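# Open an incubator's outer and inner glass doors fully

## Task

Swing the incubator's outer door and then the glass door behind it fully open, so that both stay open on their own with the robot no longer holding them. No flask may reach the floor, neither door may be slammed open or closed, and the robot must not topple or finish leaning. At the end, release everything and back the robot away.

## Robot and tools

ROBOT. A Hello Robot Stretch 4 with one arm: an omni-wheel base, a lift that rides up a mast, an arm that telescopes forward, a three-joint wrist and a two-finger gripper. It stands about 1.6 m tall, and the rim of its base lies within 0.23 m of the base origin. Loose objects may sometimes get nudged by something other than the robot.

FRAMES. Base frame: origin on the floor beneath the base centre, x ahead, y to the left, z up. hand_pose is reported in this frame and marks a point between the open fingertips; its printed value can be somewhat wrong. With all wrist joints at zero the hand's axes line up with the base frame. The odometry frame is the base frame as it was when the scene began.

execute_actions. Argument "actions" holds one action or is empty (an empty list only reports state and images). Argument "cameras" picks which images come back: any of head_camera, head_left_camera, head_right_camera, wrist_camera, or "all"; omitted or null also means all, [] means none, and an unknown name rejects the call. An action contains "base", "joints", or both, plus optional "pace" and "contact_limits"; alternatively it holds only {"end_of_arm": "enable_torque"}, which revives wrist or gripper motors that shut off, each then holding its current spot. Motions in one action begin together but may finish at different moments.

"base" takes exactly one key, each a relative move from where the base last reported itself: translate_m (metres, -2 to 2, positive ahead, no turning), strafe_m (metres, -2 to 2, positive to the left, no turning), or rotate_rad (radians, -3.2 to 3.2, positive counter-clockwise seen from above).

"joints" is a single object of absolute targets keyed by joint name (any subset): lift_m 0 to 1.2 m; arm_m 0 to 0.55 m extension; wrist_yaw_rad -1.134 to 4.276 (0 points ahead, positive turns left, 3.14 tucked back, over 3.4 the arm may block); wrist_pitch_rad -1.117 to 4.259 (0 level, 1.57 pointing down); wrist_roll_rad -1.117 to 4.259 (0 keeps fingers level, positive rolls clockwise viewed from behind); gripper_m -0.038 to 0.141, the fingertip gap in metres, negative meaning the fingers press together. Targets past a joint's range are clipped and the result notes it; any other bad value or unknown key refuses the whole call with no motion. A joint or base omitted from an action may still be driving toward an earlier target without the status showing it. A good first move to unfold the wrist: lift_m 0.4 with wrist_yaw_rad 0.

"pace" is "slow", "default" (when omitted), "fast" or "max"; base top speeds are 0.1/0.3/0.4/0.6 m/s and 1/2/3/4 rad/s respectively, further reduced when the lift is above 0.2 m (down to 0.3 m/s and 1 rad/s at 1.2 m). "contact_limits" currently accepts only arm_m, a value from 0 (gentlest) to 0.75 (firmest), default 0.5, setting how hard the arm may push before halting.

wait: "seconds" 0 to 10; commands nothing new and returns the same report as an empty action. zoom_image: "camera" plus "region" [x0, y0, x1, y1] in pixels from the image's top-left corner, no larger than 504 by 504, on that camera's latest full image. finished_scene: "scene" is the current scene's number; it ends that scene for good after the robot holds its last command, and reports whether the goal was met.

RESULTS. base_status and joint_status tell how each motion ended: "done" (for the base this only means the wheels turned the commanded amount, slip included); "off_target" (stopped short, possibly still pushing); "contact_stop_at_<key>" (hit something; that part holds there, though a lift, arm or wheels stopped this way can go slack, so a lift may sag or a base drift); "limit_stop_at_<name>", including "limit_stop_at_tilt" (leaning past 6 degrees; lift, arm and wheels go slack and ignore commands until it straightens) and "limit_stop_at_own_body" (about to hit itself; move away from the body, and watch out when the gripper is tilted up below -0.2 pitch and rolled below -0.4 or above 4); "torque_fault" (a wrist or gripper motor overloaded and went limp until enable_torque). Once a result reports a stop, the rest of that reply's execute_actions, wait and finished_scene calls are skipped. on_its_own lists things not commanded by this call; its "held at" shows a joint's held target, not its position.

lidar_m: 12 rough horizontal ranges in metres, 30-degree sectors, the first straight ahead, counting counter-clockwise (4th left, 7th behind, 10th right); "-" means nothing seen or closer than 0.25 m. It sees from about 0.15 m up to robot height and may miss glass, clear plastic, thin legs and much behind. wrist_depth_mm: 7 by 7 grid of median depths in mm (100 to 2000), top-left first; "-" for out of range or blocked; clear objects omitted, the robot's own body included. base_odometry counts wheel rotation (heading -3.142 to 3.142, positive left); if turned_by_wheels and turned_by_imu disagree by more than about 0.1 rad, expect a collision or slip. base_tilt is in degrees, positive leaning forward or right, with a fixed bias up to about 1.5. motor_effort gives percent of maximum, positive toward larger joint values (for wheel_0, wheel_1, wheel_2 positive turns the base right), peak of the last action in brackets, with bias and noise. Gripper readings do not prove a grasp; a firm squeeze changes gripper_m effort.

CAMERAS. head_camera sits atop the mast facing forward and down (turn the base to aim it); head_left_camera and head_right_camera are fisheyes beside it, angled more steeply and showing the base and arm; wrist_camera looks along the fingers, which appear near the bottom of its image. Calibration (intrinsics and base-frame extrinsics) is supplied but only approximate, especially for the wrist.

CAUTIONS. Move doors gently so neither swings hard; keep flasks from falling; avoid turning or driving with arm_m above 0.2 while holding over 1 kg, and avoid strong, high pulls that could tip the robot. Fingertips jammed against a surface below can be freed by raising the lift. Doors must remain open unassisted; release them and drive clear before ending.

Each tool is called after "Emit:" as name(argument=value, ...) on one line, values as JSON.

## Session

Emit:
execute_actions(actions=[])

Scene clock: 0.00 s.
base_odometry: x=+0.000 y=+0.000 heading=+0.000 (m, m, rad; odometry frame)
turned_by_wheels: +0.000 (rad since the last result)
turned_by_imu: +0.000 (rad since the last result)
base_tilt: forward=-0.4 right=-0.3 (deg)
lidar_m: 1.37 1.36 1.70 2.18 2.20 2.58 1.65 1.66 2.77 1.73 1.74 1.61
base_status: not commanded
joint_positions: lift_m=+0.170 arm_m=-0.003 wrist_yaw_rad=+3.059 wrist_pitch_rad=+0.005 wrist_roll_rad=-0.013 gripper_m=+0.057
joint_status: not commanded
motor_effort: lift_m=+19 arm_m=-1 wrist_yaw_rad=+0 wrist_pitch_rad=-7 wrist_roll_rad=+2 gripper_m=-3 wheel_0=+0 wheel_1=+0 wheel_2=+0 (%)
hand_pose: x=-0.1119 y=+0.1110 z=+0.3468 quat_wxyz=(+0.041, -0.003, -0.007, +0.999) (m; base frame)
wrist_depth_mm: 140 194 - - - - - / 108 143 - - - - - / 111 143 - - - - - / 128 150 - - - - - / 1576 1756 - - - - - / 1464 1499 208 1499 222 1576 1576 / 946 842 946 163 904 976 976
pictures: head_camera, head_left_camera, head_right_camera, wrist_camera
camera_calibration (this result's frames):
wrist_camera: T_world_to_cam=[[0.126676, 0.991277, 0.0363617, -0.116341], [-0.00971651, 0.0378952, -0.999234, 0.397762], [-0.991897, 0.126225, 0.0144322, 0.0993029], [0, 0, 0, 1]] pos_world=[0.117101, 0.0877185, 0.400255]
Images, in order (width x height): head_camera 420x560, head_left_camera 420x672, head_right_camera 420x672, wrist_camera 616x392.

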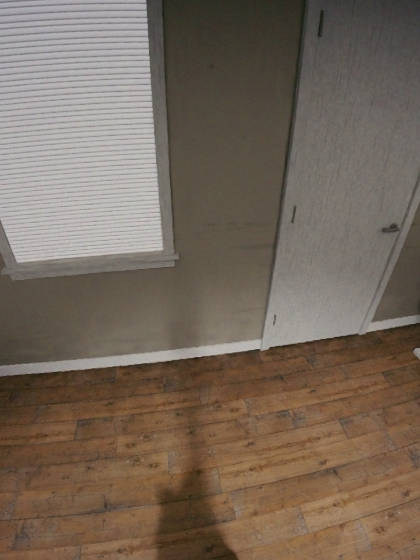

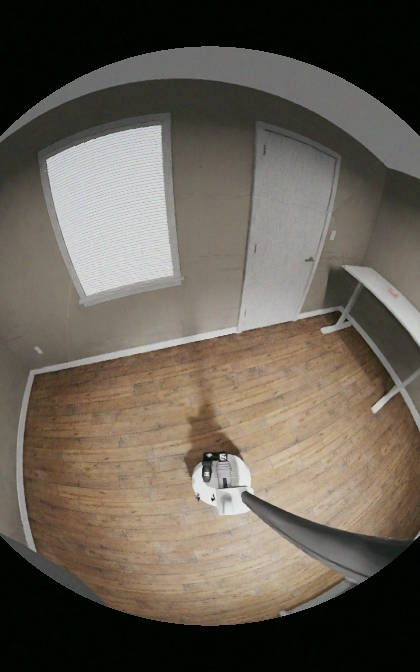

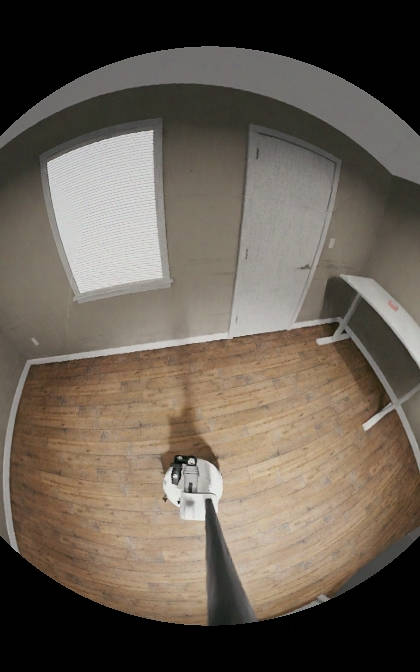

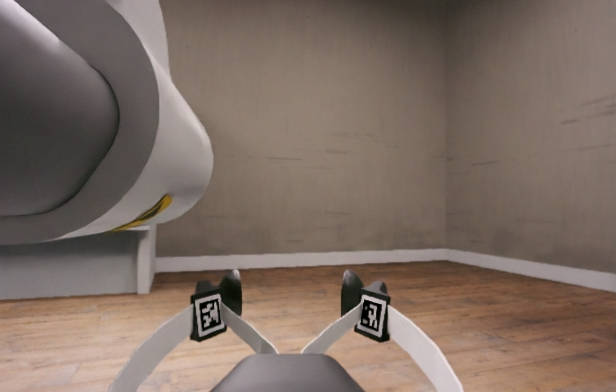

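Emit:
execute_actions(actions=[{"base": {"rotate_rad": -2.88}, "joints": {"lift_m": 0.45, "wrist_yaw_rad": 0, "gripper_m": 0.08}, "pace": "fast"}])

Scene clock: 2.50 s.
base_odometry: x=+0.000 y=+0.000 heading=-2.880 (m, m, rad; odometry frame)
turned_by_wheels: -2.880 (rad since the last result)
turned_by_imu: -2.915 (rad since the last result)
base_tilt: forward=-0.3 right=-0.3 (deg)
lidar_m: 1.63 1.71 2.64 1.73 1.85 1.44 1.40 1.45 2.10 2.17 2.31 2.38
base_status: done
joint_positions: lift_m=+0.450 arm_m=-0.003 wrist_yaw_rad=+0.000 wrist_pitch_rad=+0.005 wrist_roll_rad=-0.013 gripper_m=+0.080
joint_status: all done
motor_effort: lift_m=+21(24) arm_m=+0(0) wrist_yaw_rad=-1(7) wrist_pitch_rad=-8(8) wrist_roll_rad=+2(0) gripper_m=-3(3) wheel_0=+0(5) wheel_1=+0(9) wheel_2=+0(8) (%)
hand_pose: x=+0.4569 y=-0.0873 z=+0.6266 quat_wxyz=(+1.000, -0.007, +0.002, +0.000) (m; base frame)
wrist_depth_mm: - - - - - - - / - 1464 1464 - - - - / - 1464 1499 - - - - / - 1430 1464 - - - - / - 1464 1464 - - - - / - 1464 206 - 220 - - / 1618 1499 1576 158 1499 1661 1661
pictures: head_camera, head_left_camera, head_right_camera, wrist_camera
camera_calibration (this result's frames):
wrist_camera: T_world_to_cam=[[-0.043681, -0.998383, 0.0363644, -0.0978363], [0.0128093, -0.0369558, -0.999235, 0.673551], [0.998963, -0.0431818, 0.0144028, -0.239895], [0, 0, 0, 1]] pos_world=[0.226745, -0.0831456, 0.680049]
Images, in order (width x height): head_camera 420x560, head_left_camera 420x672, head_right_camera 420x672, wrist_camera 616x392.

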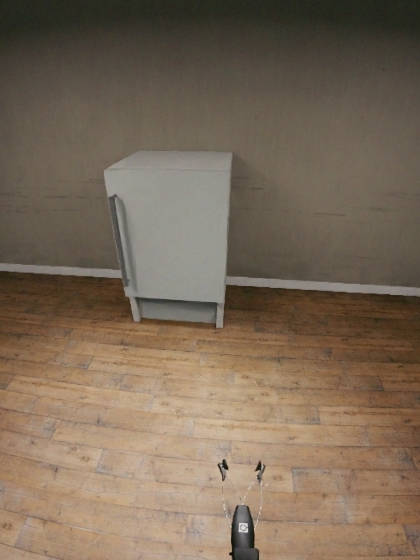

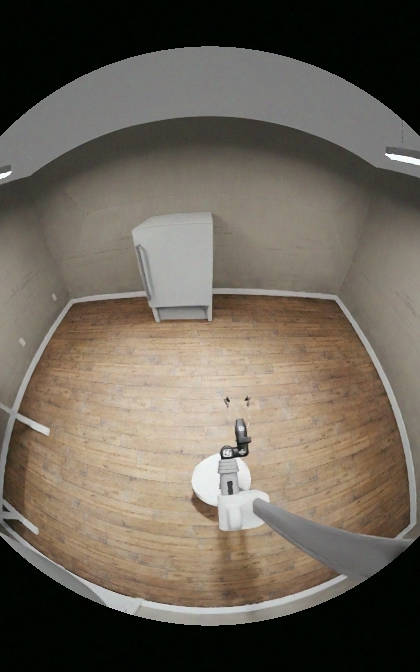

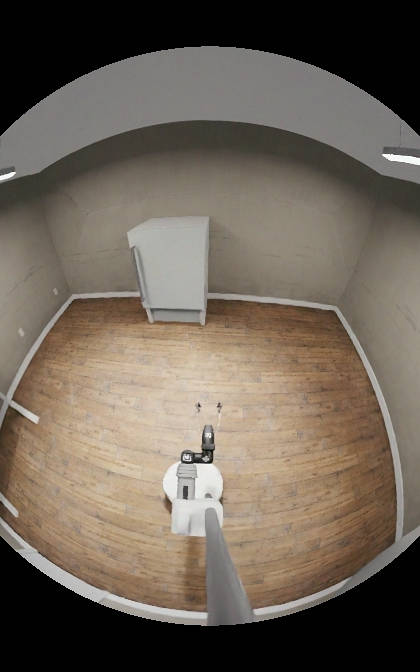

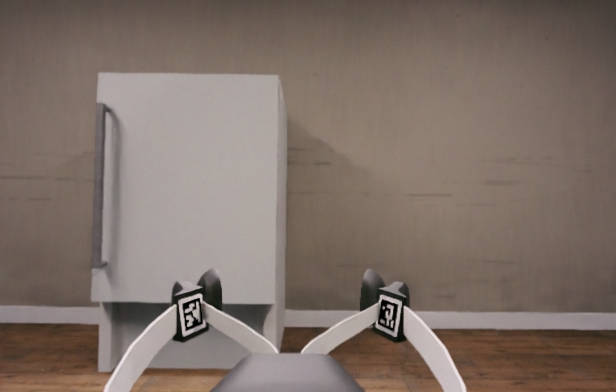

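Emit:
execute_actions(actions=[{"base": {"rotate_rad": -0.043}, "pace": "fast"}], cameras=[])

Emit:
execute_actions(actions=[{"base": {"translate_m": 0.7}, "pace": "max"}], cameras=[])

Emit:
execute_actions(actions=[{"base": {"strafe_m": 0.8}, "joints": {"arm_m": 0.2}, "pace": "max"}], cameras=["wrist_camera", "head_camera"])

Scene clock: 3.90 s.
base_odometry: x=+0.000 y=+0.000 heading=-2.923 (m, m, rad; odometry frame)
turned_by_wheels: -0.043 (rad since the last result)
turned_by_imu: -0.044 (rad since the last result)
base_tilt: forward=-0.3 right=-0.3 (deg)
lidar_m: 1.65 1.70 2.65 1.73 1.82 1.49 1.40 1.43 2.03 2.18 2.25 2.41
base_status: done
joint_positions: lift_m=+0.450 arm_m=-0.003 wrist_yaw_rad=+0.000 wrist_pitch_rad=+0.005 wrist_roll_rad=-0.013 gripper_m=+0.080
joint_status: not commanded
motor_effort: lift_m=+21(21) arm_m=+0(0) wrist_yaw_rad=+0(2) wrist_pitch_rad=-7(8) wrist_roll_rad=+2(1) gripper_m=-2(2) wheel_0=+1(7) wheel_1=+0(9) wheel_2=-1(5) (%)
hand_pose: x=+0.4569 y=-0.0874 z=+0.6266 quat_wxyz=(+1.000, -0.007, +0.002, +0.000) (m; base frame)
wrist_depth_mm: - - - - - - - / - 1464 1464 - - - - / - 1430 1464 - - - - / - 1430 1430 - - - - / - 1430 1464 - - - - / - 1430 207 - 220 - - / 1537 1464 1537 158 1537 1618 1618
pictures: none
No camera images: the call's "cameras" was empty. Leave "cameras" out to get every camera's image.

Scene clock: 6.80 s.
base_odometry: x=-0.683 y=-0.152 heading=-2.923 (m, m, rad; odometry frame)
turned_by_wheels: +0.000 (rad since the last result)
turned_by_imu: -0.002 (rad since the last result)
base_tilt: forward=-0.3 right=-0.2 (deg)
lidar_m: 0.93 0.99 2.27 1.78 1.77 2.19 2.11 2.15 2.28 2.18 2.26 1.69
base_status: done
joint_positions: lift_m=+0.450 arm_m=-0.003 wrist_yaw_rad=+0.000 wrist_pitch_rad=+0.005 wrist_roll_rad=-0.013 gripper_m=+0.080
joint_status: not commanded
motor_effort: lift_m=+20(21) arm_m=+0(1) wrist_yaw_rad=-1(1) wrist_pitch_rad=-7(7) wrist_roll_rad=+1(1) gripper_m=-3(2) wheel_0=-2(8) wheel_1=-1(9) wheel_2=+1(14) (%)
hand_pose: x=+0.4569 y=-0.0874 z=+0.6267 quat_wxyz=(+1.000, -0.007, +0.002, +0.000) (m; base frame)
wrist_depth_mm: 732 732 750 1430 1464 1499 1537 / 715 741 741 1464 1464 1464 1464 / 715 723 741 1464 1464 1499 1499 / 715 723 732 1397 1430 1464 1499 / 715 723 732 1397 1430 1464 1464 / 715 732 207 1430 220 1464 1499 / 707 715 723 158 1397 1430 1464
pictures: none
No camera images: the call's "cameras" was empty. Leave "cameras" out to get every camera's image.

Scene clock: 9.73 s.
base_odometry: x=-0.510 y=-0.933 heading=-2.923 (m, m, rad; odometry frame)
turned_by_wheels: +0.000 (rad since the last result)
turned_by_imu: -0.003 (rad since the last result)
base_tilt: forward=-0.2 right=-0.4 (deg)
lidar_m: 0.88 1.67 1.84 1.75 1.06 1.37 2.10 2.20 2.98 2.98 2.30 0.99
base_status: done
joint_positions: lift_m=+0.450 arm_m=+0.199 wrist_yaw_rad=+0.000 wrist_pitch_rad=+0.005 wrist_roll_rad=-0.013 gripper_m=+0.080
joint_status: all done
motor_effort: lift_m=+19(20) arm_m=+6(5) wrist_yaw_rad=-1(1) wrist_pitch_rad=-8(8) wrist_roll_rad=+2(1) gripper_m=-2(3) wheel_0=-1(15) wheel_1=-1(13) wheel_2=+1(2) (%)
hand_pose: x=+0.6583 y=-0.0874 z=+0.6268 quat_wxyz=(+1.000, -0.007, +0.002, +0.000) (m; base frame)
wrist_depth_mm: 1205 1205 1229 539 549 559 554 / 1160 1205 1205 539 544 549 554 / 1182 1205 1205 535 544 549 554 / 1182 1205 1205 535 539 544 554 / 1160 1205 1182 530 539 544 554 / 1182 1160 207 530 219 539 549 / 1182 1160 1182 158 535 539 549
pictures: head_camera, wrist_camera
camera_calibration (this result's frames):
wrist_camera: T_world_to_cam=[[-0.043998, -0.99837, 0.0363635, -0.0889244], [0.0128194, -0.03696, -0.999235, 0.671147], [0.998949, -0.0434982, 0.0144247, -0.441174], [0, 0, 0, 1]] pos_world=[0.428195, -0.0831641, 0.680231]
Images, in order (width x height): head_camera 420x560, wrist_camera 616x392.

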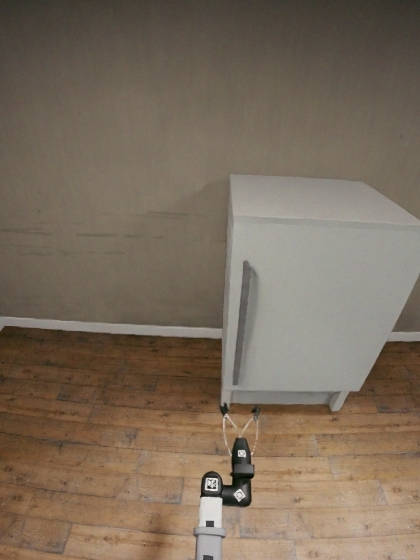

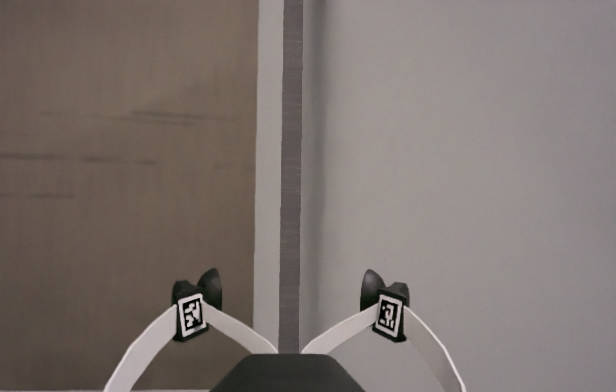

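Emit:
execute_actions(actions=[{"joints": {"arm_m": 0.468}, "contact_limits": {"arm_m": 0.15}}], cameras=["wrist_camera"])

Scene clock: 12.00 s.
base_odometry: x=-0.510 y=-0.933 heading=-2.923 (m, m, rad; odometry frame)
turned_by_wheels: +0.000 (rad since the last result)
turned_by_imu: +0.000 (rad since the last result)
base_tilt: forward=-0.3 right=-0.3 (deg)
lidar_m: 0.88 1.65 1.82 1.71 1.02 1.36 2.10 2.22 3.02 2.97 2.33 0.97
base_status: not commanded
joint_positions: lift_m=+0.450 arm_m=+0.467 wrist_yaw_rad=+0.000 wrist_pitch_rad=+0.005 wrist_roll_rad=-0.013 gripper_m=+0.080
joint_status: all done
motor_effort: lift_m=+19(19) arm_m=+6(8) wrist_yaw_rad=+0(1) wrist_pitch_rad=-7(8) wrist_roll_rad=+1(1) gripper_m=-2(2) wheel_0=+0(1) wheel_1=-1(1) wheel_2=+1(1) (%)
contact_limits: arm_m 0.15
hand_pose: x=+0.9263 y=-0.0874 z=+0.6268 quat_wxyz=(+1.000, -0.007, +0.002, +0.000) (m; base frame)
wrist_depth_mm: 917 931 946 193 268 272 274 / 917 917 260 192 267 271 273 / 904 931 260 191 266 268 271 / 904 917 260 191 265 267 271 / 904 904 258 190 264 267 270 / 904 904 207 189 220 265 268 / 904 904 580 158 262 265 267
pictures: wrist_camera
camera_calibration (this result's frames):
wrist_camera: T_world_to_cam=[[-0.044008, -0.998369, 0.0363606, -0.0771262], [0.0128848, -0.03696, -0.999234, 0.66767], [0.998948, -0.0435058, 0.0144903, -0.708899], [0, 0, 0, 1]] pos_world=[0.696157, -0.0831646, 0.680235]
Images, in order (width x height): wrist_camera 616x392.

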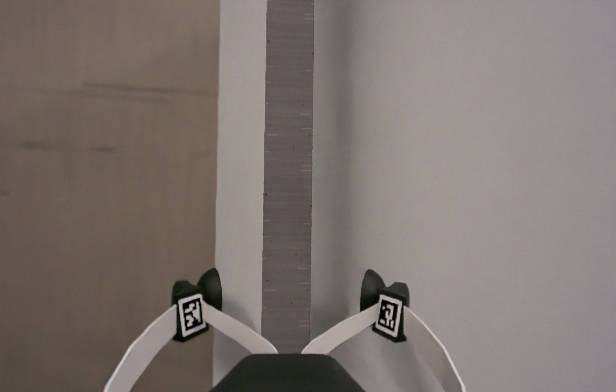

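Emit:
execute_actions(actions=[{"joints": {"arm_m": 0.472, "gripper_m": -0.03}, "contact_limits": {"arm_m": 0.2}}], cameras=["wrist_camera"])

Scene clock: 13.97 s.
base_odometry: x=-0.510 y=-0.933 heading=-2.923 (m, m, rad; odometry frame)
turned_by_wheels: +0.001 (rad since the last result)
turned_by_imu: +0.000 (rad since the last result)
base_tilt: forward=-0.3 right=-0.4 (deg)
lidar_m: 0.88 1.66 1.84 1.72 1.05 1.37 2.09 2.20 3.00 2.97 2.32 0.97
base_status: not commanded
joint_positions: lift_m=+0.450 arm_m=+0.473 wrist_yaw_rad=+0.010 wrist_pitch_rad=+0.005 wrist_roll_rad=-0.013 gripper_m=-0.029
joint_status: all done
on_its_own: wrist_yaw_rad is at rest, and its effort (-27) is outside its rest range (-13 to +13)
motor_effort: lift_m=+19(19) arm_m=-3(4) wrist_yaw_rad=-27(28) wrist_pitch_rad=-9(9) wrist_roll_rad=+2(1) gripper_m=-31(31) wheel_0=-4(4) wheel_1=+0(1) wheel_2=+10(10) (%)
contact_limits: arm_m 0.2
hand_pose: x=+0.9328 y=-0.0846 z=+0.6266 quat_wxyz=(+1.000, -0.007, +0.003, +0.005) (m; base frame)
wrist_depth_mm: 917 917 931 185 258 262 264 / 917 917 917 184 258 260 262 / 917 931 917 183 257 258 262 / 917 917 917 182 255 257 260 / 904 917 250 181 255 257 259 / 891 904 198 181 253 256 258 / 891 904 248 180 252 254 256
pictures: wrist_camera
camera_calibration (this result's frames):
wrist_camera: T_world_to_cam=[[-0.0343399, -0.998747, 0.0363899, -0.0831165], [0.0125737, -0.0368403, -0.999242, 0.667802], [0.999331, -0.0338564, 0.013823, -0.714384], [0, 0, 0, 1]] pos_world=[0.702655, -0.0825969, 0.680196]
Images, in order (width x height): wrist_camera 616x392.

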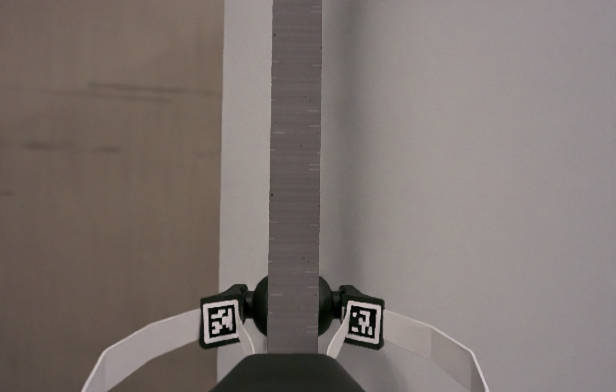

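Emit:
execute_actions(actions=[{"joints": {"arm_m": 0.483}, "contact_limits": {"arm_m": 0.3}, "pace": "slow"}], cameras=["wrist_camera"])

Scene clock: 15.03 s.
base_odometry: x=-0.510 y=-0.933 heading=-2.923 (m, m, rad; odometry frame)
turned_by_wheels: +0.000 (rad since the last result)
turned_by_imu: +0.000 (rad since the last result)
base_tilt: forward=-0.2 right=-0.4 (deg)
lidar_m: 0.89 1.69 1.84 1.69 1.04 1.35 2.09 2.20 2.99 2.97 2.31 0.98
base_status: not commanded
joint_positions: lift_m=+0.450 arm_m=+0.482 wrist_yaw_rad=+0.001 wrist_pitch_rad=+0.005 wrist_roll_rad=-0.013 gripper_m=-0.030
joint_status: all done
motor_effort: lift_m=+19(19) arm_m=+8(9) wrist_yaw_rad=-2(27) wrist_pitch_rad=-6(10) wrist_roll_rad=+1(2) gripper_m=-17(32) wheel_0=-1(4) wheel_1=+0(0) wheel_2=+2(9) (%)
contact_limits: arm_m 0.3
hand_pose: x=+0.9410 y=-0.0873 z=+0.6269 quat_wxyz=(+1.000, -0.007, +0.002, +0.000) (m; base frame)
wrist_depth_mm: 904 931 248 178 253 255 259 / 904 917 247 178 252 254 257 / 904 917 246 177 250 253 255 / 891 904 244 176 249 252 255 / 891 917 244 175 248 252 254 / 891 904 190 174 247 251 253 / 878 161 242 173 246 249 252
pictures: wrist_camera
camera_calibration (this result's frames):
wrist_camera: T_world_to_cam=[[-0.0435224, -0.998391, 0.0363479, -0.0767892], [0.0131946, -0.0369536, -0.99923, 0.667276], [0.998965, -0.0430093, 0.0147817, -0.723755], [0, 0, 0, 1]] pos_world=[0.710859, -0.0831355, 0.680252]
Images, in order (width x height): wrist_camera 616x392.

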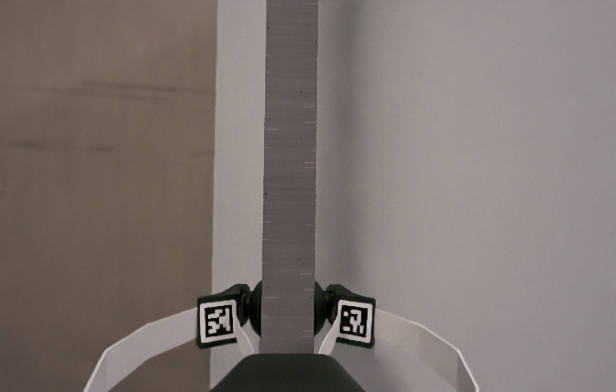

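Emit:
execute_actions(actions=[{"base": {"strafe_m": -0.012}, "joints": {"arm_m": 0.385, "gripper_m": -0.038}, "pace": "slow"}], cameras=["wrist_camera"])

Scene clock: 17.60 s.
base_odometry: x=-0.513 y=-0.921 heading=-2.924 (m, m, rad; odometry frame)
turned_by_wheels: +0.000 (rad since the last result)
turned_by_imu: -0.001 (rad since the last result)
base_tilt: forward=-0.2 right=-0.3 (deg)
lidar_m: 0.77 1.70 1.85 1.73 1.04 1.37 2.09 2.21 2.99 2.96 2.31 0.89
base_status: done
joint_positions: lift_m=+0.450 arm_m=+0.386 wrist_yaw_rad=-0.004 wrist_pitch_rad=+0.005 wrist_roll_rad=-0.013 gripper_m=-0.037
joint_status: all done
motor_effort: lift_m=+19(19) arm_m=-7(15) wrist_yaw_rad=+12(50) wrist_pitch_rad=-8(9) wrist_roll_rad=+1(2) gripper_m=-21(31) wheel_0=-4(11) wheel_1=+0(7) wheel_2=-2(17) (%)
hand_pose: x=+0.8452 y=-0.0887 z=+0.6268 quat_wxyz=(+1.000, -0.007, +0.003, -0.002) (m; base frame)
wrist_depth_mm: 991 991 236 174 259 276 291 / 991 1008 236 173 258 273 289 / 976 1008 236 173 258 273 287 / 976 991 234 172 256 272 287 / 976 1008 234 171 255 271 285 / 991 976 185 171 252 270 283 / 976 151 227 167 249 267 282
pictures: wrist_camera
camera_calibration (this result's frames):
wrist_camera: T_world_to_cam=[[-0.0484188, -0.998165, 0.0363654, -0.0782221], [0.0125559, -0.0370135, -0.999236, 0.668894], [0.998748, -0.0479252, 0.014325, -0.628095], [0, 0, 0, 1]] pos_world=[0.615123, -0.0834221, 0.680225]
Images, in order (width x height): wrist_camera 616x392.

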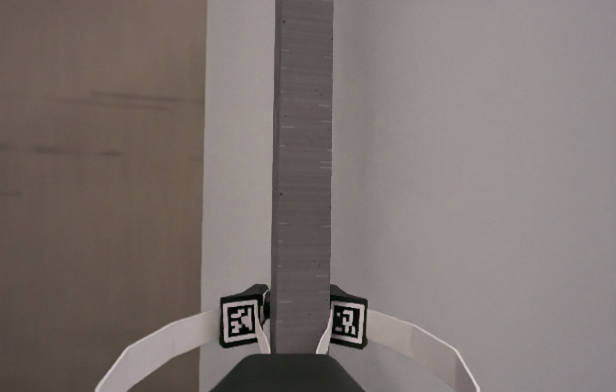

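Emit:
execute_actions(actions=[{"base": {"strafe_m": -0.068}, "joints": {"arm_m": 0.233}}], cameras=[])

Scene clock: 19.47 s.
base_odometry: x=-0.528 y=-0.855 heading=-2.924 (m, m, rad; odometry frame)
turned_by_wheels: -0.001 (rad since the last result)
turned_by_imu: +0.000 (rad since the last result)
base_tilt: forward=-0.3 right=-0.3 (deg)
lidar_m: 0.63 1.66 1.90 1.73 1.12 1.45 2.10 2.18 2.98 2.89 2.33 0.78
base_status: done
joint_positions: lift_m=+0.450 arm_m=+0.234 wrist_yaw_rad=-0.005 wrist_pitch_rad=+0.005 wrist_roll_rad=-0.013 gripper_m=-0.037
joint_status: all done
on_its_own: wrist_yaw_rad is at rest, and its effort (+15) is outside its rest range (-13 to +13)
motor_effort: lift_m=+19(19) arm_m=-7(4) wrist_yaw_rad=+15(24) wrist_pitch_rad=-8(9) wrist_roll_rad=+2(1) gripper_m=-21(22) wheel_0=-5(7) wheel_1=-2(5) wheel_2=+0(6) (%)
hand_pose: x=+0.6931 y=-0.0890 z=+0.6267 quat_wxyz=(+1.000, -0.007, +0.003, -0.003) (m; base frame)
wrist_depth_mm: 1138 1160 224 175 287 332 392 / 1138 1160 224 175 286 332 387 / 1118 1160 223 174 285 330 387 / 1138 1138 221 173 283 330 384 / 1118 1138 221 173 283 327 382 / 1118 1118 185 172 276 327 379 / 1098 224 213 166 271 325 377
pictures: none
No camera images: the call's "cameras" was empty. Leave "cameras" out to get every camera's image.

Emit:
execute_actions(actions=[{"base": {"strafe_m": -0.127}, "joints": {"arm_m": 0.078}}], cameras=["head_camera", "wrist_camera"])

Scene clock: 21.20 s.
base_odometry: x=-0.555 y=-0.731 heading=-2.925 (m, m, rad; odometry frame)
turned_by_wheels: -0.001 (rad since the last result)
turned_by_imu: -0.001 (rad since the last result)
base_tilt: forward=-0.2 right=-0.3 (deg)
lidar_m: 0.46 1.67 2.04 1.71 1.22 1.63 2.10 2.20 2.90 2.77 2.35 0.64
base_status: done
joint_positions: lift_m=+0.450 arm_m=+0.080 wrist_yaw_rad=-0.007 wrist_pitch_rad=+0.006 wrist_roll_rad=-0.013 gripper_m=-0.037
joint_status: all done
on_its_own: wrist_yaw_rad is at rest, and its effort (+21) is outside its rest range (-13 to +13)
motor_effort: lift_m=+19(19) arm_m=-10(10) wrist_yaw_rad=+21(26) wrist_pitch_rad=-11(11) wrist_roll_rad=+1(2) gripper_m=-22(23) wheel_0=-10(16) wheel_1=-1(14) wheel_2=+1(1) (%)
hand_pose: x=+0.5385 y=-0.0894 z=+0.6264 quat_wxyz=(+1.000, -0.007, +0.003, -0.003) (m; base frame)
wrist_depth_mm: 1308 217 213 176 347 508 1430 / 1281 213 213 175 347 508 1430 / 1255 211 213 174 347 504 1430 / 1255 208 213 173 345 504 1430 / 1255 206 212 171 345 500 1397 / 1255 204 186 171 329 500 1397 / 1255 190 201 164 315 496 1397
pictures: head_camera, wrist_camera
camera_calibration (this result's frames):
wrist_camera: T_world_to_cam=[[-0.0509856, -0.998035, 0.0364182, -0.0924518], [0.0112486, -0.0370372, -0.999251, 0.673079], [0.998636, -0.0505377, 0.0131149, -0.321202], [0, 0, 0, 1]] pos_world=[0.308478, -0.0835739, 0.680154]
Images, in order (width x height): head_camera 420x560, wrist_camera 616x392.

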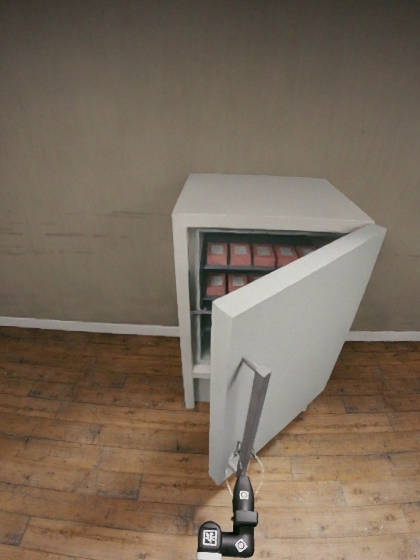

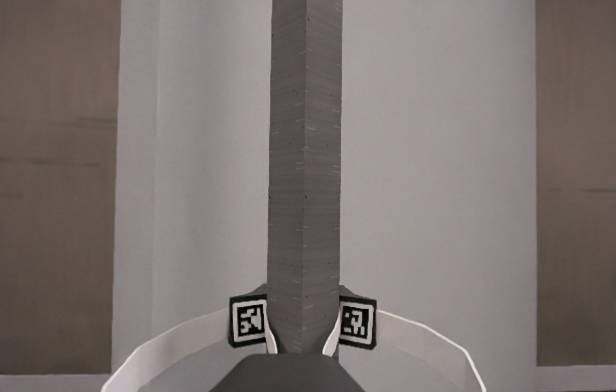

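Emit:
execute_actions(actions=[{"joints": {"gripper_m": 0.055}}], cameras=["wrist_camera"])

Emit:
execute_actions(actions=[{"base": {"translate_m": -0.06}, "joints": {"arm_m": 0.0}, "pace": "fast"}], cameras=["wrist_camera"])

Scene clock: 23.67 s.
base_odometry: x=-0.555 y=-0.731 heading=-2.924 (m, m, rad; odometry frame)
turned_by_wheels: +0.001 (rad since the last result)
turned_by_imu: +0.001 (rad since the last result)
base_tilt: forward=-0.3 right=-0.3 (deg)
lidar_m: 0.49 1.69 2.05 1.73 1.22 1.63 2.10 2.17 2.89 2.78 2.31 0.68
base_status: not commanded
joint_positions: lift_m=+0.450 arm_m=+0.079 wrist_yaw_rad=+0.000 wrist_pitch_rad=+0.005 wrist_roll_rad=-0.013 gripper_m=+0.055
joint_status: all done
motor_effort: lift_m=+19(19) arm_m=-6(10) wrist_yaw_rad=+1(20) wrist_pitch_rad=-8(11) wrist_roll_rad=+2(1) gripper_m=-3(21) wheel_0=-2(9) wheel_1=+0(1) wheel_2=+1(1) (%)
hand_pose: x=+0.5384 y=-0.0875 z=+0.6267 quat_wxyz=(+1.000, -0.007, +0.003, +0.000) (m; base frame)
wrist_depth_mm: 1308 237 234 298 377 517 1430 / 1281 234 234 297 377 517 1430 / 1281 229 234 297 375 512 1397 / 1308 226 233 296 375 508 1430 / 1308 223 233 296 375 508 1430 / 1281 222 194 196 223 508 1366 / 1281 218 232 164 345 508 1366
pictures: wrist_camera
camera_calibration (this result's frames):
wrist_camera: T_world_to_cam=[[-0.0444594, -0.998349, 0.0363752, -0.094092], [0.0124868, -0.0369637, -0.999239, 0.67277], [0.998933, -0.0439714, 0.0141095, -0.321193], [0, 0, 0, 1]] pos_world=[0.308267, -0.0831919, 0.680212]
Images, in order (width x height): wrist_camera 616x392.

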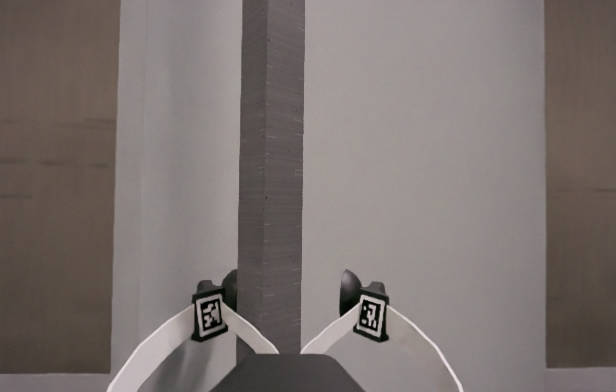

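Scene clock: 24.73 s.
base_odometry: x=-0.496 y=-0.718 heading=-2.924 (m, m, rad; odometry frame)
turned_by_wheels: +0.000 (rad since the last result)
turned_by_imu: +0.000 (rad since the last result)
base_tilt: forward=-0.3 right=-0.4 (deg)
lidar_m: 0.54 1.71 2.07 1.52 1.21 1.63 2.03 2.11 2.89 2.76 2.42 0.76
base_status: done
joint_positions: lift_m=+0.450 arm_m=+0.001 wrist_yaw_rad=+0.000 wrist_pitch_rad=+0.005 wrist_roll_rad=-0.013 gripper_m=+0.055
joint_status: all done
motor_effort: lift_m=+19(19) arm_m=-6(8) wrist_yaw_rad=+1(7) wrist_pitch_rad=-8(8) wrist_roll_rad=+2(2) gripper_m=-4(5) wheel_0=+1(8) wheel_1=+1(8) wheel_2=-1(12) (%)
hand_pose: x=+0.4604 y=-0.0875 z=+0.6268 quat_wxyz=(+1.000, -0.007, +0.002, +0.000) (m; base frame)
wrist_depth_mm: 1430 1464 375 439 554 778 1576 / 1499 1430 370 439 559 768 1576 / 1430 1464 370 436 554 759 1537 / 1430 1430 368 436 549 759 1576 / 1464 1430 368 433 554 759 1537 / 1397 1430 212 330 223 750 1499 / 1430 1366 353 164 508 759 1499
pictures: wrist_camera
camera_calibration (this result's frames):
wrist_camera: T_world_to_cam=[[-0.0442517, -0.998358, 0.036365, -0.0975891], [0.0127324, -0.0369613, -0.999236, 0.6737], [0.998939, -0.0437548, 0.0143471, -0.243427], [0, 0, 0, 1]] pos_world=[0.230273, -0.0831792, 0.680226]
Images, in order (width x height): wrist_camera 616x392.

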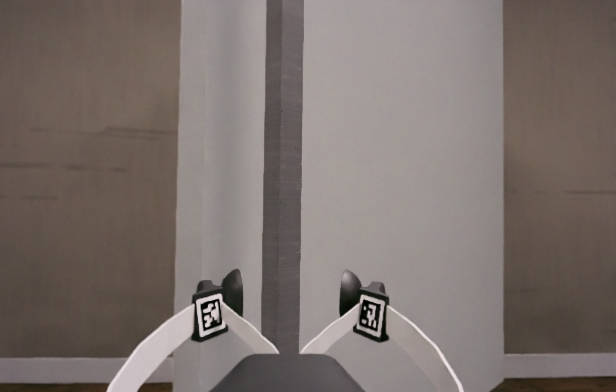

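Emit:
execute_actions(actions=[{"base": {"strafe_m": 0.21}, "joints": {"gripper_m": 0.0}, "pace": "fast"}], cameras=["wrist_camera"])

Emit:
execute_actions(actions=[{"joints": {"arm_m": 0.36}, "pace": "fast", "contact_limits": {"arm_m": 0.2}}], cameras=["head_camera"])

Scene clock: 26.70 s.
base_odometry: x=-0.451 y=-0.923 heading=-2.924 (m, m, rad; odometry frame)
turned_by_wheels: +0.000 (rad since the last result)
turned_by_imu: -0.001 (rad since the last result)
base_tilt: forward=-0.2 right=-0.3 (deg)
lidar_m: 1.06 1.73 1.84 1.51 1.01 1.34 2.04 2.12 2.91 2.98 2.41 0.61
base_status: done
joint_positions: lift_m=+0.450 arm_m=+0.001 wrist_yaw_rad=+0.000 wrist_pitch_rad=+0.005 wrist_roll_rad=-0.013 gripper_m=+0.000
joint_status: all done
motor_effort: lift_m=+19(19) arm_m=-6(6) wrist_yaw_rad=+0(1) wrist_pitch_rad=-8(8) wrist_roll_rad=+2(1) gripper_m=-6(8) wheel_0=+1(10) wheel_1=-2(10) wheel_2=-1(1) (%)
hand_pose: x=+0.4604 y=-0.0874 z=+0.6268 quat_wxyz=(+1.000, -0.007, +0.002, +0.000) (m; base frame)
wrist_depth_mm: 1430 1464 1499 917 384 392 707 / 1430 1499 1499 991 387 392 699 / 1430 1430 1464 1042 384 392 691 / 1430 1430 1464 976 379 389 683 / 1430 1430 1430 1118 377 387 683 / 1430 1430 191 204 368 387 683 / 1397 1397 1430 185 259 384 683
pictures: wrist_camera
camera_calibration (this result's frames):
wrist_camera: T_world_to_cam=[[-0.0441702, -0.998362, 0.0363648, -0.097603], [0.0127354, -0.0369601, -0.999236, 0.673699], [0.998943, -0.0436733, 0.0143471, -0.243428], [0, 0, 0, 1]] pos_world=[0.23028, -0.0831744, 0.680226]
Images, in order (width x height): wrist_camera 616x392.

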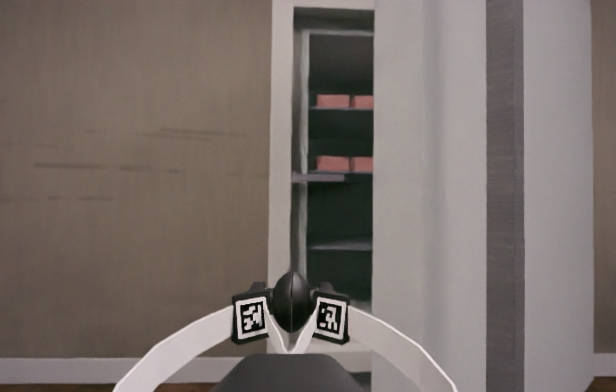

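Scene clock: 28.53 s.
base_odometry: x=-0.451 y=-0.923 heading=-2.924 (m, m, rad; odometry frame)
turned_by_wheels: +0.000 (rad since the last result)
turned_by_imu: +0.000 (rad since the last result)
base_tilt: forward=-0.3 right=-0.3 (deg)
lidar_m: 1.05 1.72 1.83 1.52 0.99 1.36 2.02 2.13 2.90 2.97 2.42 0.60
base_status: not commanded
joint_positions: lift_m=+0.450 arm_m=+0.359 wrist_yaw_rad=+0.000 wrist_pitch_rad=+0.005 wrist_roll_rad=-0.013 gripper_m=+0.000
joint_status: all done
motor_effort: lift_m=+19(19) arm_m=+6(2) wrist_yaw_rad=-1(1) wrist_pitch_rad=-7(8) wrist_roll_rad=+1(1) gripper_m=-5(6) wheel_0=+1(1) wheel_1=-2(2) wheel_2=-2(1) (%)
contact_limits: arm_m 0.2
hand_pose: x=+0.8183 y=-0.0874 z=+0.6268 quat_wxyz=(+1.000, -0.007, +0.002, +0.000) (m; base frame)
wrist_depth_mm: 1078 1098 1118 554 788 778 723 / 1078 1098 1098 554 759 750 715 / 1078 1098 1098 535 615 699 683 / 1060 1078 1098 539 1008 1025 778 / 1060 1078 1078 539 820 699 627 / 1078 1078 191 204 1008 960 768 / 1060 1078 1078 185 379 691 691
pictures: head_camera
Images, in order (width x height): head_camera 420x560.

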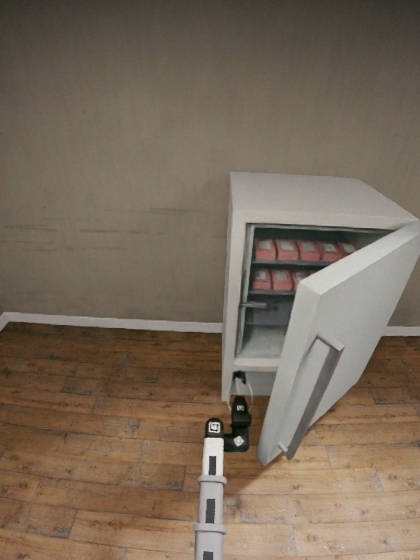

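Emit:
execute_actions(actions=[{"joints": {"wrist_yaw_rad": -0.9}, "pace": "slow"}], cameras=["head_right_camera"])

Scene clock: 30.00 s.
base_odometry: x=-0.451 y=-0.923 heading=-2.924 (m, m, rad; odometry frame)
turned_by_wheels: +0.000 (rad since the last result)
turned_by_imu: +0.000 (rad since the last result)
base_tilt: forward=-0.3 right=-0.3 (deg)
lidar_m: 1.04 1.73 1.81 1.52 1.00 1.34 2.02 2.13 2.91 2.98 0.58 0.56
base_status: not commanded
joint_positions: lift_m=+0.450 arm_m=+0.360 wrist_yaw_rad=-0.900 wrist_pitch_rad=+0.005 wrist_roll_rad=-0.013 gripper_m=+0.000
joint_status: all done
motor_effort: lift_m=+19(19) arm_m=+2(6) wrist_yaw_rad=-1(49) wrist_pitch_rad=-7(8) wrist_roll_rad=+2(2) gripper_m=-7(9) wheel_0=-1(8) wheel_1=+0(2) wheel_2=-2(8) (%)
hand_pose: x=+0.6414 y=-0.2803 z=+0.6268 quat_wxyz=(+0.901, -0.005, +0.005, -0.435) (m; base frame)
wrist_depth_mm: 609 904 854 668 455 338 279 / 778 768 866 676 445 336 278 / 634 778 866 668 449 338 278 / 931 1025 866 661 445 334 276 / 866 891 854 654 442 334 274 / 904 991 192 204 418 330 274 / 661 647 723 184 274 329 273
pictures: head_right_camera
Images, in order (width x height): head_right_camera 420x672.

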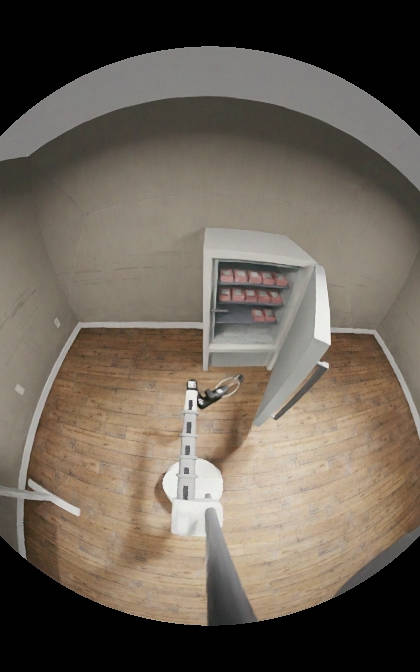

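Emit:
execute_actions(actions=[{"base": {"strafe_m": -0.19}, "pace": "fast"}], cameras=[])

Emit:
execute_actions(actions=[{"base": {"strafe_m": -0.3}, "pace": "slow"}], cameras=["head_right_camera", "head_camera"])

Scene clock: 31.90 s.
base_odometry: x=-0.492 y=-0.737 heading=-2.924 (m, m, rad; odometry frame)
turned_by_wheels: +0.000 (rad since the last result)
turned_by_imu: +0.001 (rad since the last result)
base_tilt: forward=-0.3 right=-0.4 (deg)
lidar_m: 1.04 1.71 2.03 1.52 1.20 1.58 2.03 2.13 2.91 2.79 0.53 0.58
base_status: done
joint_positions: lift_m=+0.450 arm_m=+0.360 wrist_yaw_rad=-0.900 wrist_pitch_rad=+0.005 wrist_roll_rad=-0.013 gripper_m=+0.000
joint_status: not commanded
motor_effort: lift_m=+19(19) arm_m=+2(2) wrist_yaw_rad=-1(1) wrist_pitch_rad=-7(7) wrist_roll_rad=+2(2) gripper_m=-6(6) wheel_0=-2(8) wheel_1=+3(14) wheel_2=+0(1) (%)
hand_pose: x=+0.6414 y=-0.2803 z=+0.6268 quat_wxyz=(+0.901, -0.005, +0.005, -0.435) (m; base frame)
wrist_depth_mm: 609 715 654 492 392 325 286 / 778 723 647 484 389 324 283 / 634 715 647 484 387 322 283 / 891 715 640 480 387 322 282 / 627 707 621 473 384 319 279 / 866 699 192 204 370 317 278 / 661 647 580 185 258 317 277
pictures: none
No camera images: the call's "cameras" was empty. Leave "cameras" out to get every camera's image.

Scene clock: 36.07 s.
base_odometry: x=-0.557 y=-0.444 heading=-2.924 (m, m, rad; odometry frame)
turned_by_wheels: +0.000 (rad since the last result)
turned_by_imu: +0.002 (rad since the last result)
base_tilt: forward=-0.3 right=-0.4 (deg)
lidar_m: 0.97 1.09 2.33 1.51 1.48 2.10 2.05 2.14 2.60 2.47 0.49 0.49
base_status: done
joint_positions: lift_m=+0.450 arm_m=+0.360 wrist_yaw_rad=-0.900 wrist_pitch_rad=+0.005 wrist_roll_rad=-0.013 gripper_m=+0.000
joint_status: not commanded
motor_effort: lift_m=+19(19) arm_m=+2(3) wrist_yaw_rad=-1(9) wrist_pitch_rad=-8(8) wrist_roll_rad=+1(2) gripper_m=-6(6) wheel_0=+1(16) wheel_1=+1(6) wheel_2=+0(7) (%)
hand_pose: x=+0.6414 y=-0.2803 z=+0.6268 quat_wxyz=(+0.901, -0.005, +0.005, -0.435) (m; base frame)
wrist_depth_mm: 404 340 294 257 230 208 194 / 399 338 291 257 229 208 193 / 394 336 290 256 229 206 192 / 392 330 287 254 228 206 191 / 387 327 286 252 226 205 191 / 384 327 191 204 220 204 190 / 382 322 274 184 190 203 189
pictures: head_camera, head_right_camera
Images, in order (width x height): head_camera 420x560, head_right_camera 420x672.

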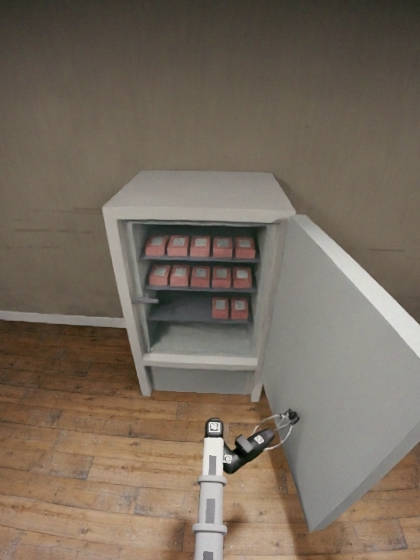

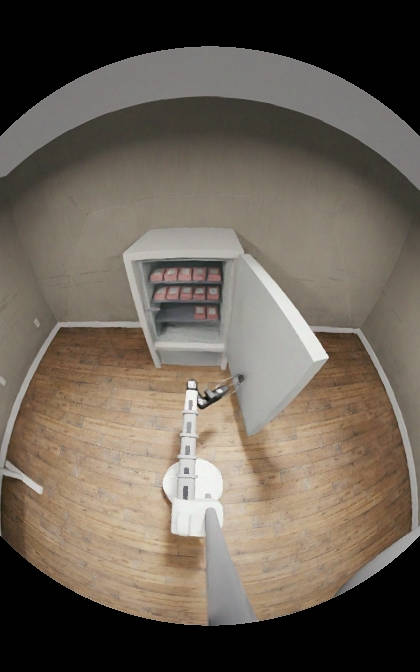

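Emit:
execute_actions(actions=[{"base": {"strafe_m": -0.06}, "pace": "slow"}], cameras=[])

Scene clock: 38.00 s.
base_odometry: x=-0.570 y=-0.386 heading=-2.924 (m, m, rad; odometry frame)
turned_by_wheels: +0.000 (rad since the last result)
turned_by_imu: +0.000 (rad since the last result)
base_tilt: forward=-0.3 right=-0.4 (deg)
lidar_m: 0.87 1.13 2.37 1.55 1.53 2.13 2.03 2.13 2.55 2.43 0.52 0.53
base_status: done
joint_positions: lift_m=+0.450 arm_m=+0.360 wrist_yaw_rad=-0.900 wrist_pitch_rad=+0.005 wrist_roll_rad=-0.013 gripper_m=+0.000
joint_status: not commanded
motor_effort: lift_m=+19(19) arm_m=+2(2) wrist_yaw_rad=-1(5) wrist_pitch_rad=-7(8) wrist_roll_rad=+1(1) gripper_m=-6(5) wheel_0=+2(7) wheel_1=+0(2) wheel_2=+1(1) (%)
hand_pose: x=+0.6414 y=-0.2803 z=+0.6268 quat_wxyz=(+0.901, -0.005, +0.005, -0.435) (m; base frame)
wrist_depth_mm: 342 309 285 263 245 229 217 / 338 309 285 262 243 228 216 / 338 306 281 260 242 227 216 / 334 304 281 258 241 225 214 / 332 303 278 257 240 224 213 / 329 300 192 204 236 224 213 / 327 297 271 184 198 222 211
pictures: none
No camera images: the call's "cameras" was empty. Leave "cameras" out to get every camera's image.

Emit:
execute_actions(actions=[{"base": {"strafe_m": -0.02}, "pace": "slow"}], cameras=[])

Scene clock: 39.27 s.
base_odometry: x=-0.574 y=-0.366 heading=-2.924 (m, m, rad; odometry frame)
turned_by_wheels: +0.000 (rad since the last result)
turned_by_imu: +0.000 (rad since the last result)
base_tilt: forward=-0.2 right=-0.4 (deg)
lidar_m: 0.85 1.12 2.36 1.56 1.58 2.11 2.06 2.14 2.52 2.40 0.52 0.53
base_status: done
joint_positions: lift_m=+0.450 arm_m=+0.360 wrist_yaw_rad=-0.900 wrist_pitch_rad=+0.005 wrist_roll_rad=-0.013 gripper_m=+0.000
joint_status: not commanded
motor_effort: lift_m=+19(19) arm_m=+2(2) wrist_yaw_rad=-2(1) wrist_pitch_rad=-8(8) wrist_roll_rad=+1(2) gripper_m=-6(6) wheel_0=+3(6) wheel_1=+0(0) wheel_2=+0(0) (%)
hand_pose: x=+0.6414 y=-0.2803 z=+0.6268 quat_wxyz=(+0.901, -0.005, +0.005, -0.435) (m; base frame)
wrist_depth_mm: 317 286 263 243 226 211 201 / 314 285 262 242 225 210 200 / 310 285 259 240 224 210 199 / 307 282 259 239 223 209 198 / 306 279 257 237 222 207 198 / 304 278 192 204 219 207 196 / 303 274 251 184 190 205 195
pictures: none
No camera images: the call's "cameras" was empty. Leave "cameras" out to get every camera's image.

Emit:
execute_actions(actions=[{"base": {"strafe_m": -0.015}, "pace": "slow"}], cameras=[])

Scene clock: 40.50 s.
base_odometry: x=-0.577 y=-0.352 heading=-2.923 (m, m, rad; odometry frame)
turned_by_wheels: +0.000 (rad since the last result)
turned_by_imu: +0.000 (rad since the last result)
base_tilt: forward=-0.3 right=-0.4 (deg)
lidar_m: 0.83 1.11 2.38 1.56 1.56 2.12 2.05 2.13 2.50 2.39 0.53 0.53
base_status: done
joint_positions: lift_m=+0.450 arm_m=+0.360 wrist_yaw_rad=-0.901 wrist_pitch_rad=+0.005 wrist_roll_rad=-0.013 gripper_m=+0.000
joint_status: not commanded
motor_effort: lift_m=+19(19) arm_m=+2(3) wrist_yaw_rad=+2(2) wrist_pitch_rad=-7(7) wrist_roll_rad=+2(2) gripper_m=-6(6) wheel_0=+5(11) wheel_1=+1(3) wheel_2=+0(2) (%)
hand_pose: x=+0.6411 y=-0.2804 z=+0.6268 quat_wxyz=(+0.900, -0.005, +0.005, -0.435) (m; base frame)
wrist_depth_mm: 304 279 259 242 226 212 203 / 303 278 258 240 225 212 202 / 300 277 256 239 224 211 200 / 298 274 255 238 224 210 200 / 296 273 254 236 220 209 200 / 296 271 191 204 220 208 199 / 294 270 248 184 190 207 197
pictures: none
No camera images: the call's "cameras" was empty. Leave "cameras" out to get every camera's image.

Emit:
execute_actions(actions=[{"base": {"strafe_m": -0.02}, "pace": "slow"}], cameras=[])

Scene clock: 42.10 s.
base_odometry: x=-0.570 y=-0.341 heading=-2.835 (m, m, rad; odometry frame)
turned_by_wheels: +0.088 (rad since the last result)
turned_by_imu: +0.089 (rad since the last result)
base_tilt: forward=-0.3 right=-0.3 (deg)
lidar_m: 0.94 1.15 2.39 1.57 1.64 2.07 2.04 2.20 2.44 2.37 0.53 0.55
base_status: strafe_m contact_stop (by the wheels' count: -0.009 of -0.020)
joint_positions: lift_m=+0.450 arm_m=+0.360 wrist_yaw_rad=-0.900 wrist_pitch_rad=+0.005 wrist_roll_rad=-0.013 gripper_m=+0.000
joint_status: not commanded
on_its_own: the wheels are slack since a contact_stop
motor_effort: lift_m=+19(19) arm_m=+2(3) wrist_yaw_rad=+1(52) wrist_pitch_rad=-7(7) wrist_roll_rad=+1(1) gripper_m=-5(5) wheel_0=+0(32) wheel_1=+0(5) wheel_2=+0(6) (%)
hand_pose: x=+0.6412 y=-0.2804 z=+0.6268 quat_wxyz=(+0.900, -0.005, +0.005, -0.435) (m; base frame)
wrist_depth_mm: 394 351 315 285 262 241 227 / 394 349 314 285 262 240 226 / 392 347 312 283 259 239 225 / 387 343 310 281 257 238 224 / 384 342 307 279 256 236 223 / 382 340 192 204 252 236 222 / 379 334 297 185 206 235 221
pictures: none
No camera images: the call's "cameras" was empty. Leave "cameras" out to get every camera's image.

Emit:
execute_actions(actions=[{"base": {"strafe_m": 0.53}, "joints": {"wrist_yaw_rad": 0.0, "lift_m": 0.574, "gripper_m": 0.07, "arm_m": 0.3}, "pace": "max"}], cameras=[])

Emit:
execute_actions(actions=[{"base": {"rotate_rad": -0.089}, "pace": "fast"}], cameras=["wrist_camera", "head_camera"])

Scene clock: 44.83 s.
base_odometry: x=-0.411 y=-0.846 heading=-2.835 (m, m, rad; odometry frame)
turned_by_wheels: +0.000 (rad since the last result)
turned_by_imu: -0.002 (rad since the last result)
base_tilt: forward=-0.3 right=-0.2 (deg)
lidar_m: 1.12 1.81 1.87 1.03 1.07 1.60 1.96 2.14 2.96 2.90 0.98 1.13
base_status: done
joint_positions: lift_m=+0.574 arm_m=+0.301 wrist_yaw_rad=+0.000 wrist_pitch_rad=+0.005 wrist_roll_rad=-0.013 gripper_m=+0.070
joint_status: all done
motor_effort: lift_m=+21(25) arm_m=-6(8) wrist_yaw_rad=+1(5) wrist_pitch_rad=-7(8) wrist_roll_rad=+1(2) gripper_m=-3(6) wheel_0=+0(15) wheel_1=-1(11) wheel_2=+1(1) (%)
hand_pose: x=+0.7605 y=-0.0874 z=+0.7506 quat_wxyz=(+1.000, -0.007, +0.002, +0.000) (m; base frame)
wrist_depth_mm: 1308 1255 1255 661 661 654 647 / 1281 1281 1255 661 917 917 820 / 1255 1255 1229 654 707 820 768 / 1281 1255 1229 654 1098 1078 778 / 1255 1229 1229 609 1098 1098 854 / 1229 1255 206 603 215 768 699 / 1229 1229 1205 160 917 991 842
pictures: none
No camera images: the call's "cameras" was empty. Leave "cameras" out to get every camera's image.

Scene clock: 45.47 s.
base_odometry: x=-0.411 y=-0.846 heading=-2.924 (m, m, rad; odometry frame)
turned_by_wheels: -0.089 (rad since the last result)
turned_by_imu: -0.090 (rad since the last result)
base_tilt: forward=-0.3 right=-0.2 (deg)
lidar_m: 1.10 1.78 1.89 1.34 1.05 1.49 1.99 2.09 2.82 2.91 0.99 1.09
base_status: done
joint_positions: lift_m=+0.574 arm_m=+0.301 wrist_yaw_rad=+0.000 wrist_pitch_rad=+0.005 wrist_roll_rad=-0.013 gripper_m=+0.070
joint_status: not commanded
motor_effort: lift_m=+21(21) arm_m=-6(6) wrist_yaw_rad=+1(1) wrist_pitch_rad=-7(7) wrist_roll_rad=+1(2) gripper_m=-3(4) wheel_0=+1(3) wheel_1=+1(9) wheel_2=-1(5) (%)
hand_pose: x=+0.7605 y=-0.0875 z=+0.7506 quat_wxyz=(+1.000, -0.007, +0.002, +0.000) (m; base frame)
wrist_depth_mm: 1205 1182 1205 668 676 676 683 / 1182 1205 1205 931 931 878 707 / 1205 1205 1205 854 831 820 699 / 1160 1205 1229 1118 1138 878 699 / 1182 1229 654 1118 1118 976 691 / 1182 1205 207 820 216 778 691 / 1160 1182 1182 160 904 904 683
pictures: head_camera, wrist_camera
camera_calibration (this result's frames):
wrist_camera: T_world_to_cam=[[-0.0442701, -0.998358, 0.0363555, -0.0887988], [0.0129423, -0.0369612, -0.999233, 0.793507], [0.998936, -0.0437656, 0.0145573, -0.545082], [0, 0, 0, 1]] pos_world=[0.530301, -0.0831798, 0.804062]
Images, in order (width x height): head_camera 420x560, wrist_camera 616x392.

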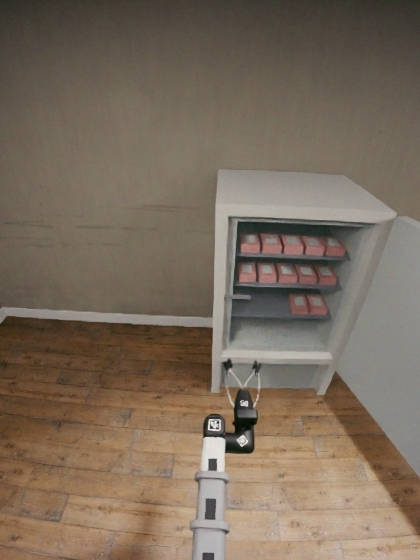

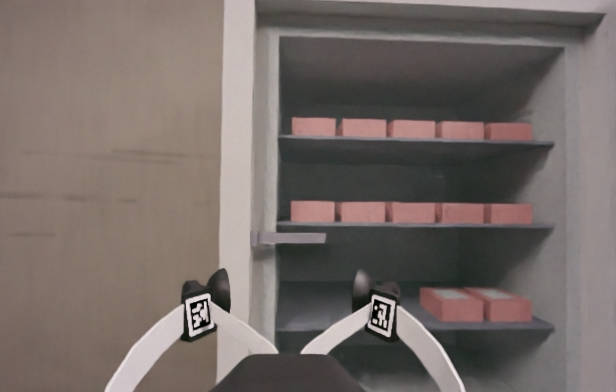

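Emit:
execute_actions(actions=[{"base": {"translate_m": 0.17}, "joints": {"wrist_roll_rad": 1.571, "arm_m": 0.42}, "pace": "fast"}], cameras=["wrist_camera"])

Scene clock: 47.33 s.
base_odometry: x=-0.577 y=-0.883 heading=-2.925 (m, m, rad; odometry frame)
turned_by_wheels: +0.000 (rad since the last result)
turned_by_imu: -0.001 (rad since the last result)
base_tilt: forward=-0.2 right=-0.3 (deg)
lidar_m: 0.94 1.61 1.87 1.82 1.13 1.46 2.15 2.25 3.01 2.89 0.92 0.99
base_status: done
joint_positions: lift_m=+0.574 arm_m=+0.419 wrist_yaw_rad=+0.000 wrist_pitch_rad=+0.005 wrist_roll_rad=+1.570 gripper_m=+0.070
joint_status: all done
motor_effort: lift_m=+21(21) arm_m=+6(4) wrist_yaw_rad=-1(1) wrist_pitch_rad=-7(8) wrist_roll_rad=+4(5) gripper_m=-2(4) wheel_0=-2(5) wheel_1=-1(10) wheel_2=+0(10) (%)
hand_pose: x=+0.8784 y=-0.0874 z=+0.7506 quat_wxyz=(+0.707, +0.707, +0.002, -0.002) (m; base frame)
wrist_depth_mm: 539 459 699 854 517 683 492 / 539 427 699 831 591 691 492 / 539 424 691 831 591 647 492 / 535 421 699 820 597 640 492 / 517 462 621 500 525 603 488 / 355 357 206 364 214 370 375 / 303 304 309 158 314 320 322
pictures: wrist_camera
camera_calibration (this result's frames):
wrist_camera: T_world_to_cam=[[-0.0490563, -0.0231418, -0.998528, 0.782748], [0.0173823, 0.99956, -0.0240197, 0.146599], [0.998645, -0.0185351, -0.0486325, -0.612998], [0, 0, 0, 1]] pos_world=[0.648018, -0.139782, 0.755305]
Images, in order (width x height): wrist_camera 616x392.

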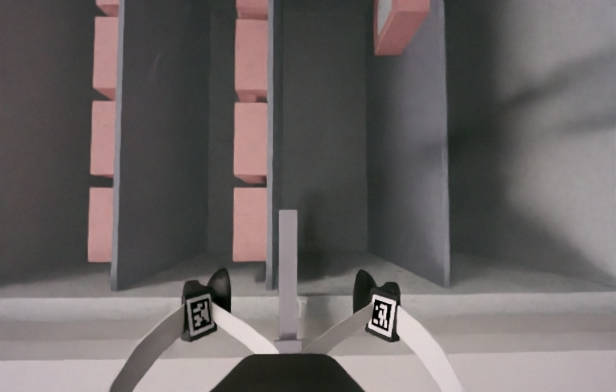

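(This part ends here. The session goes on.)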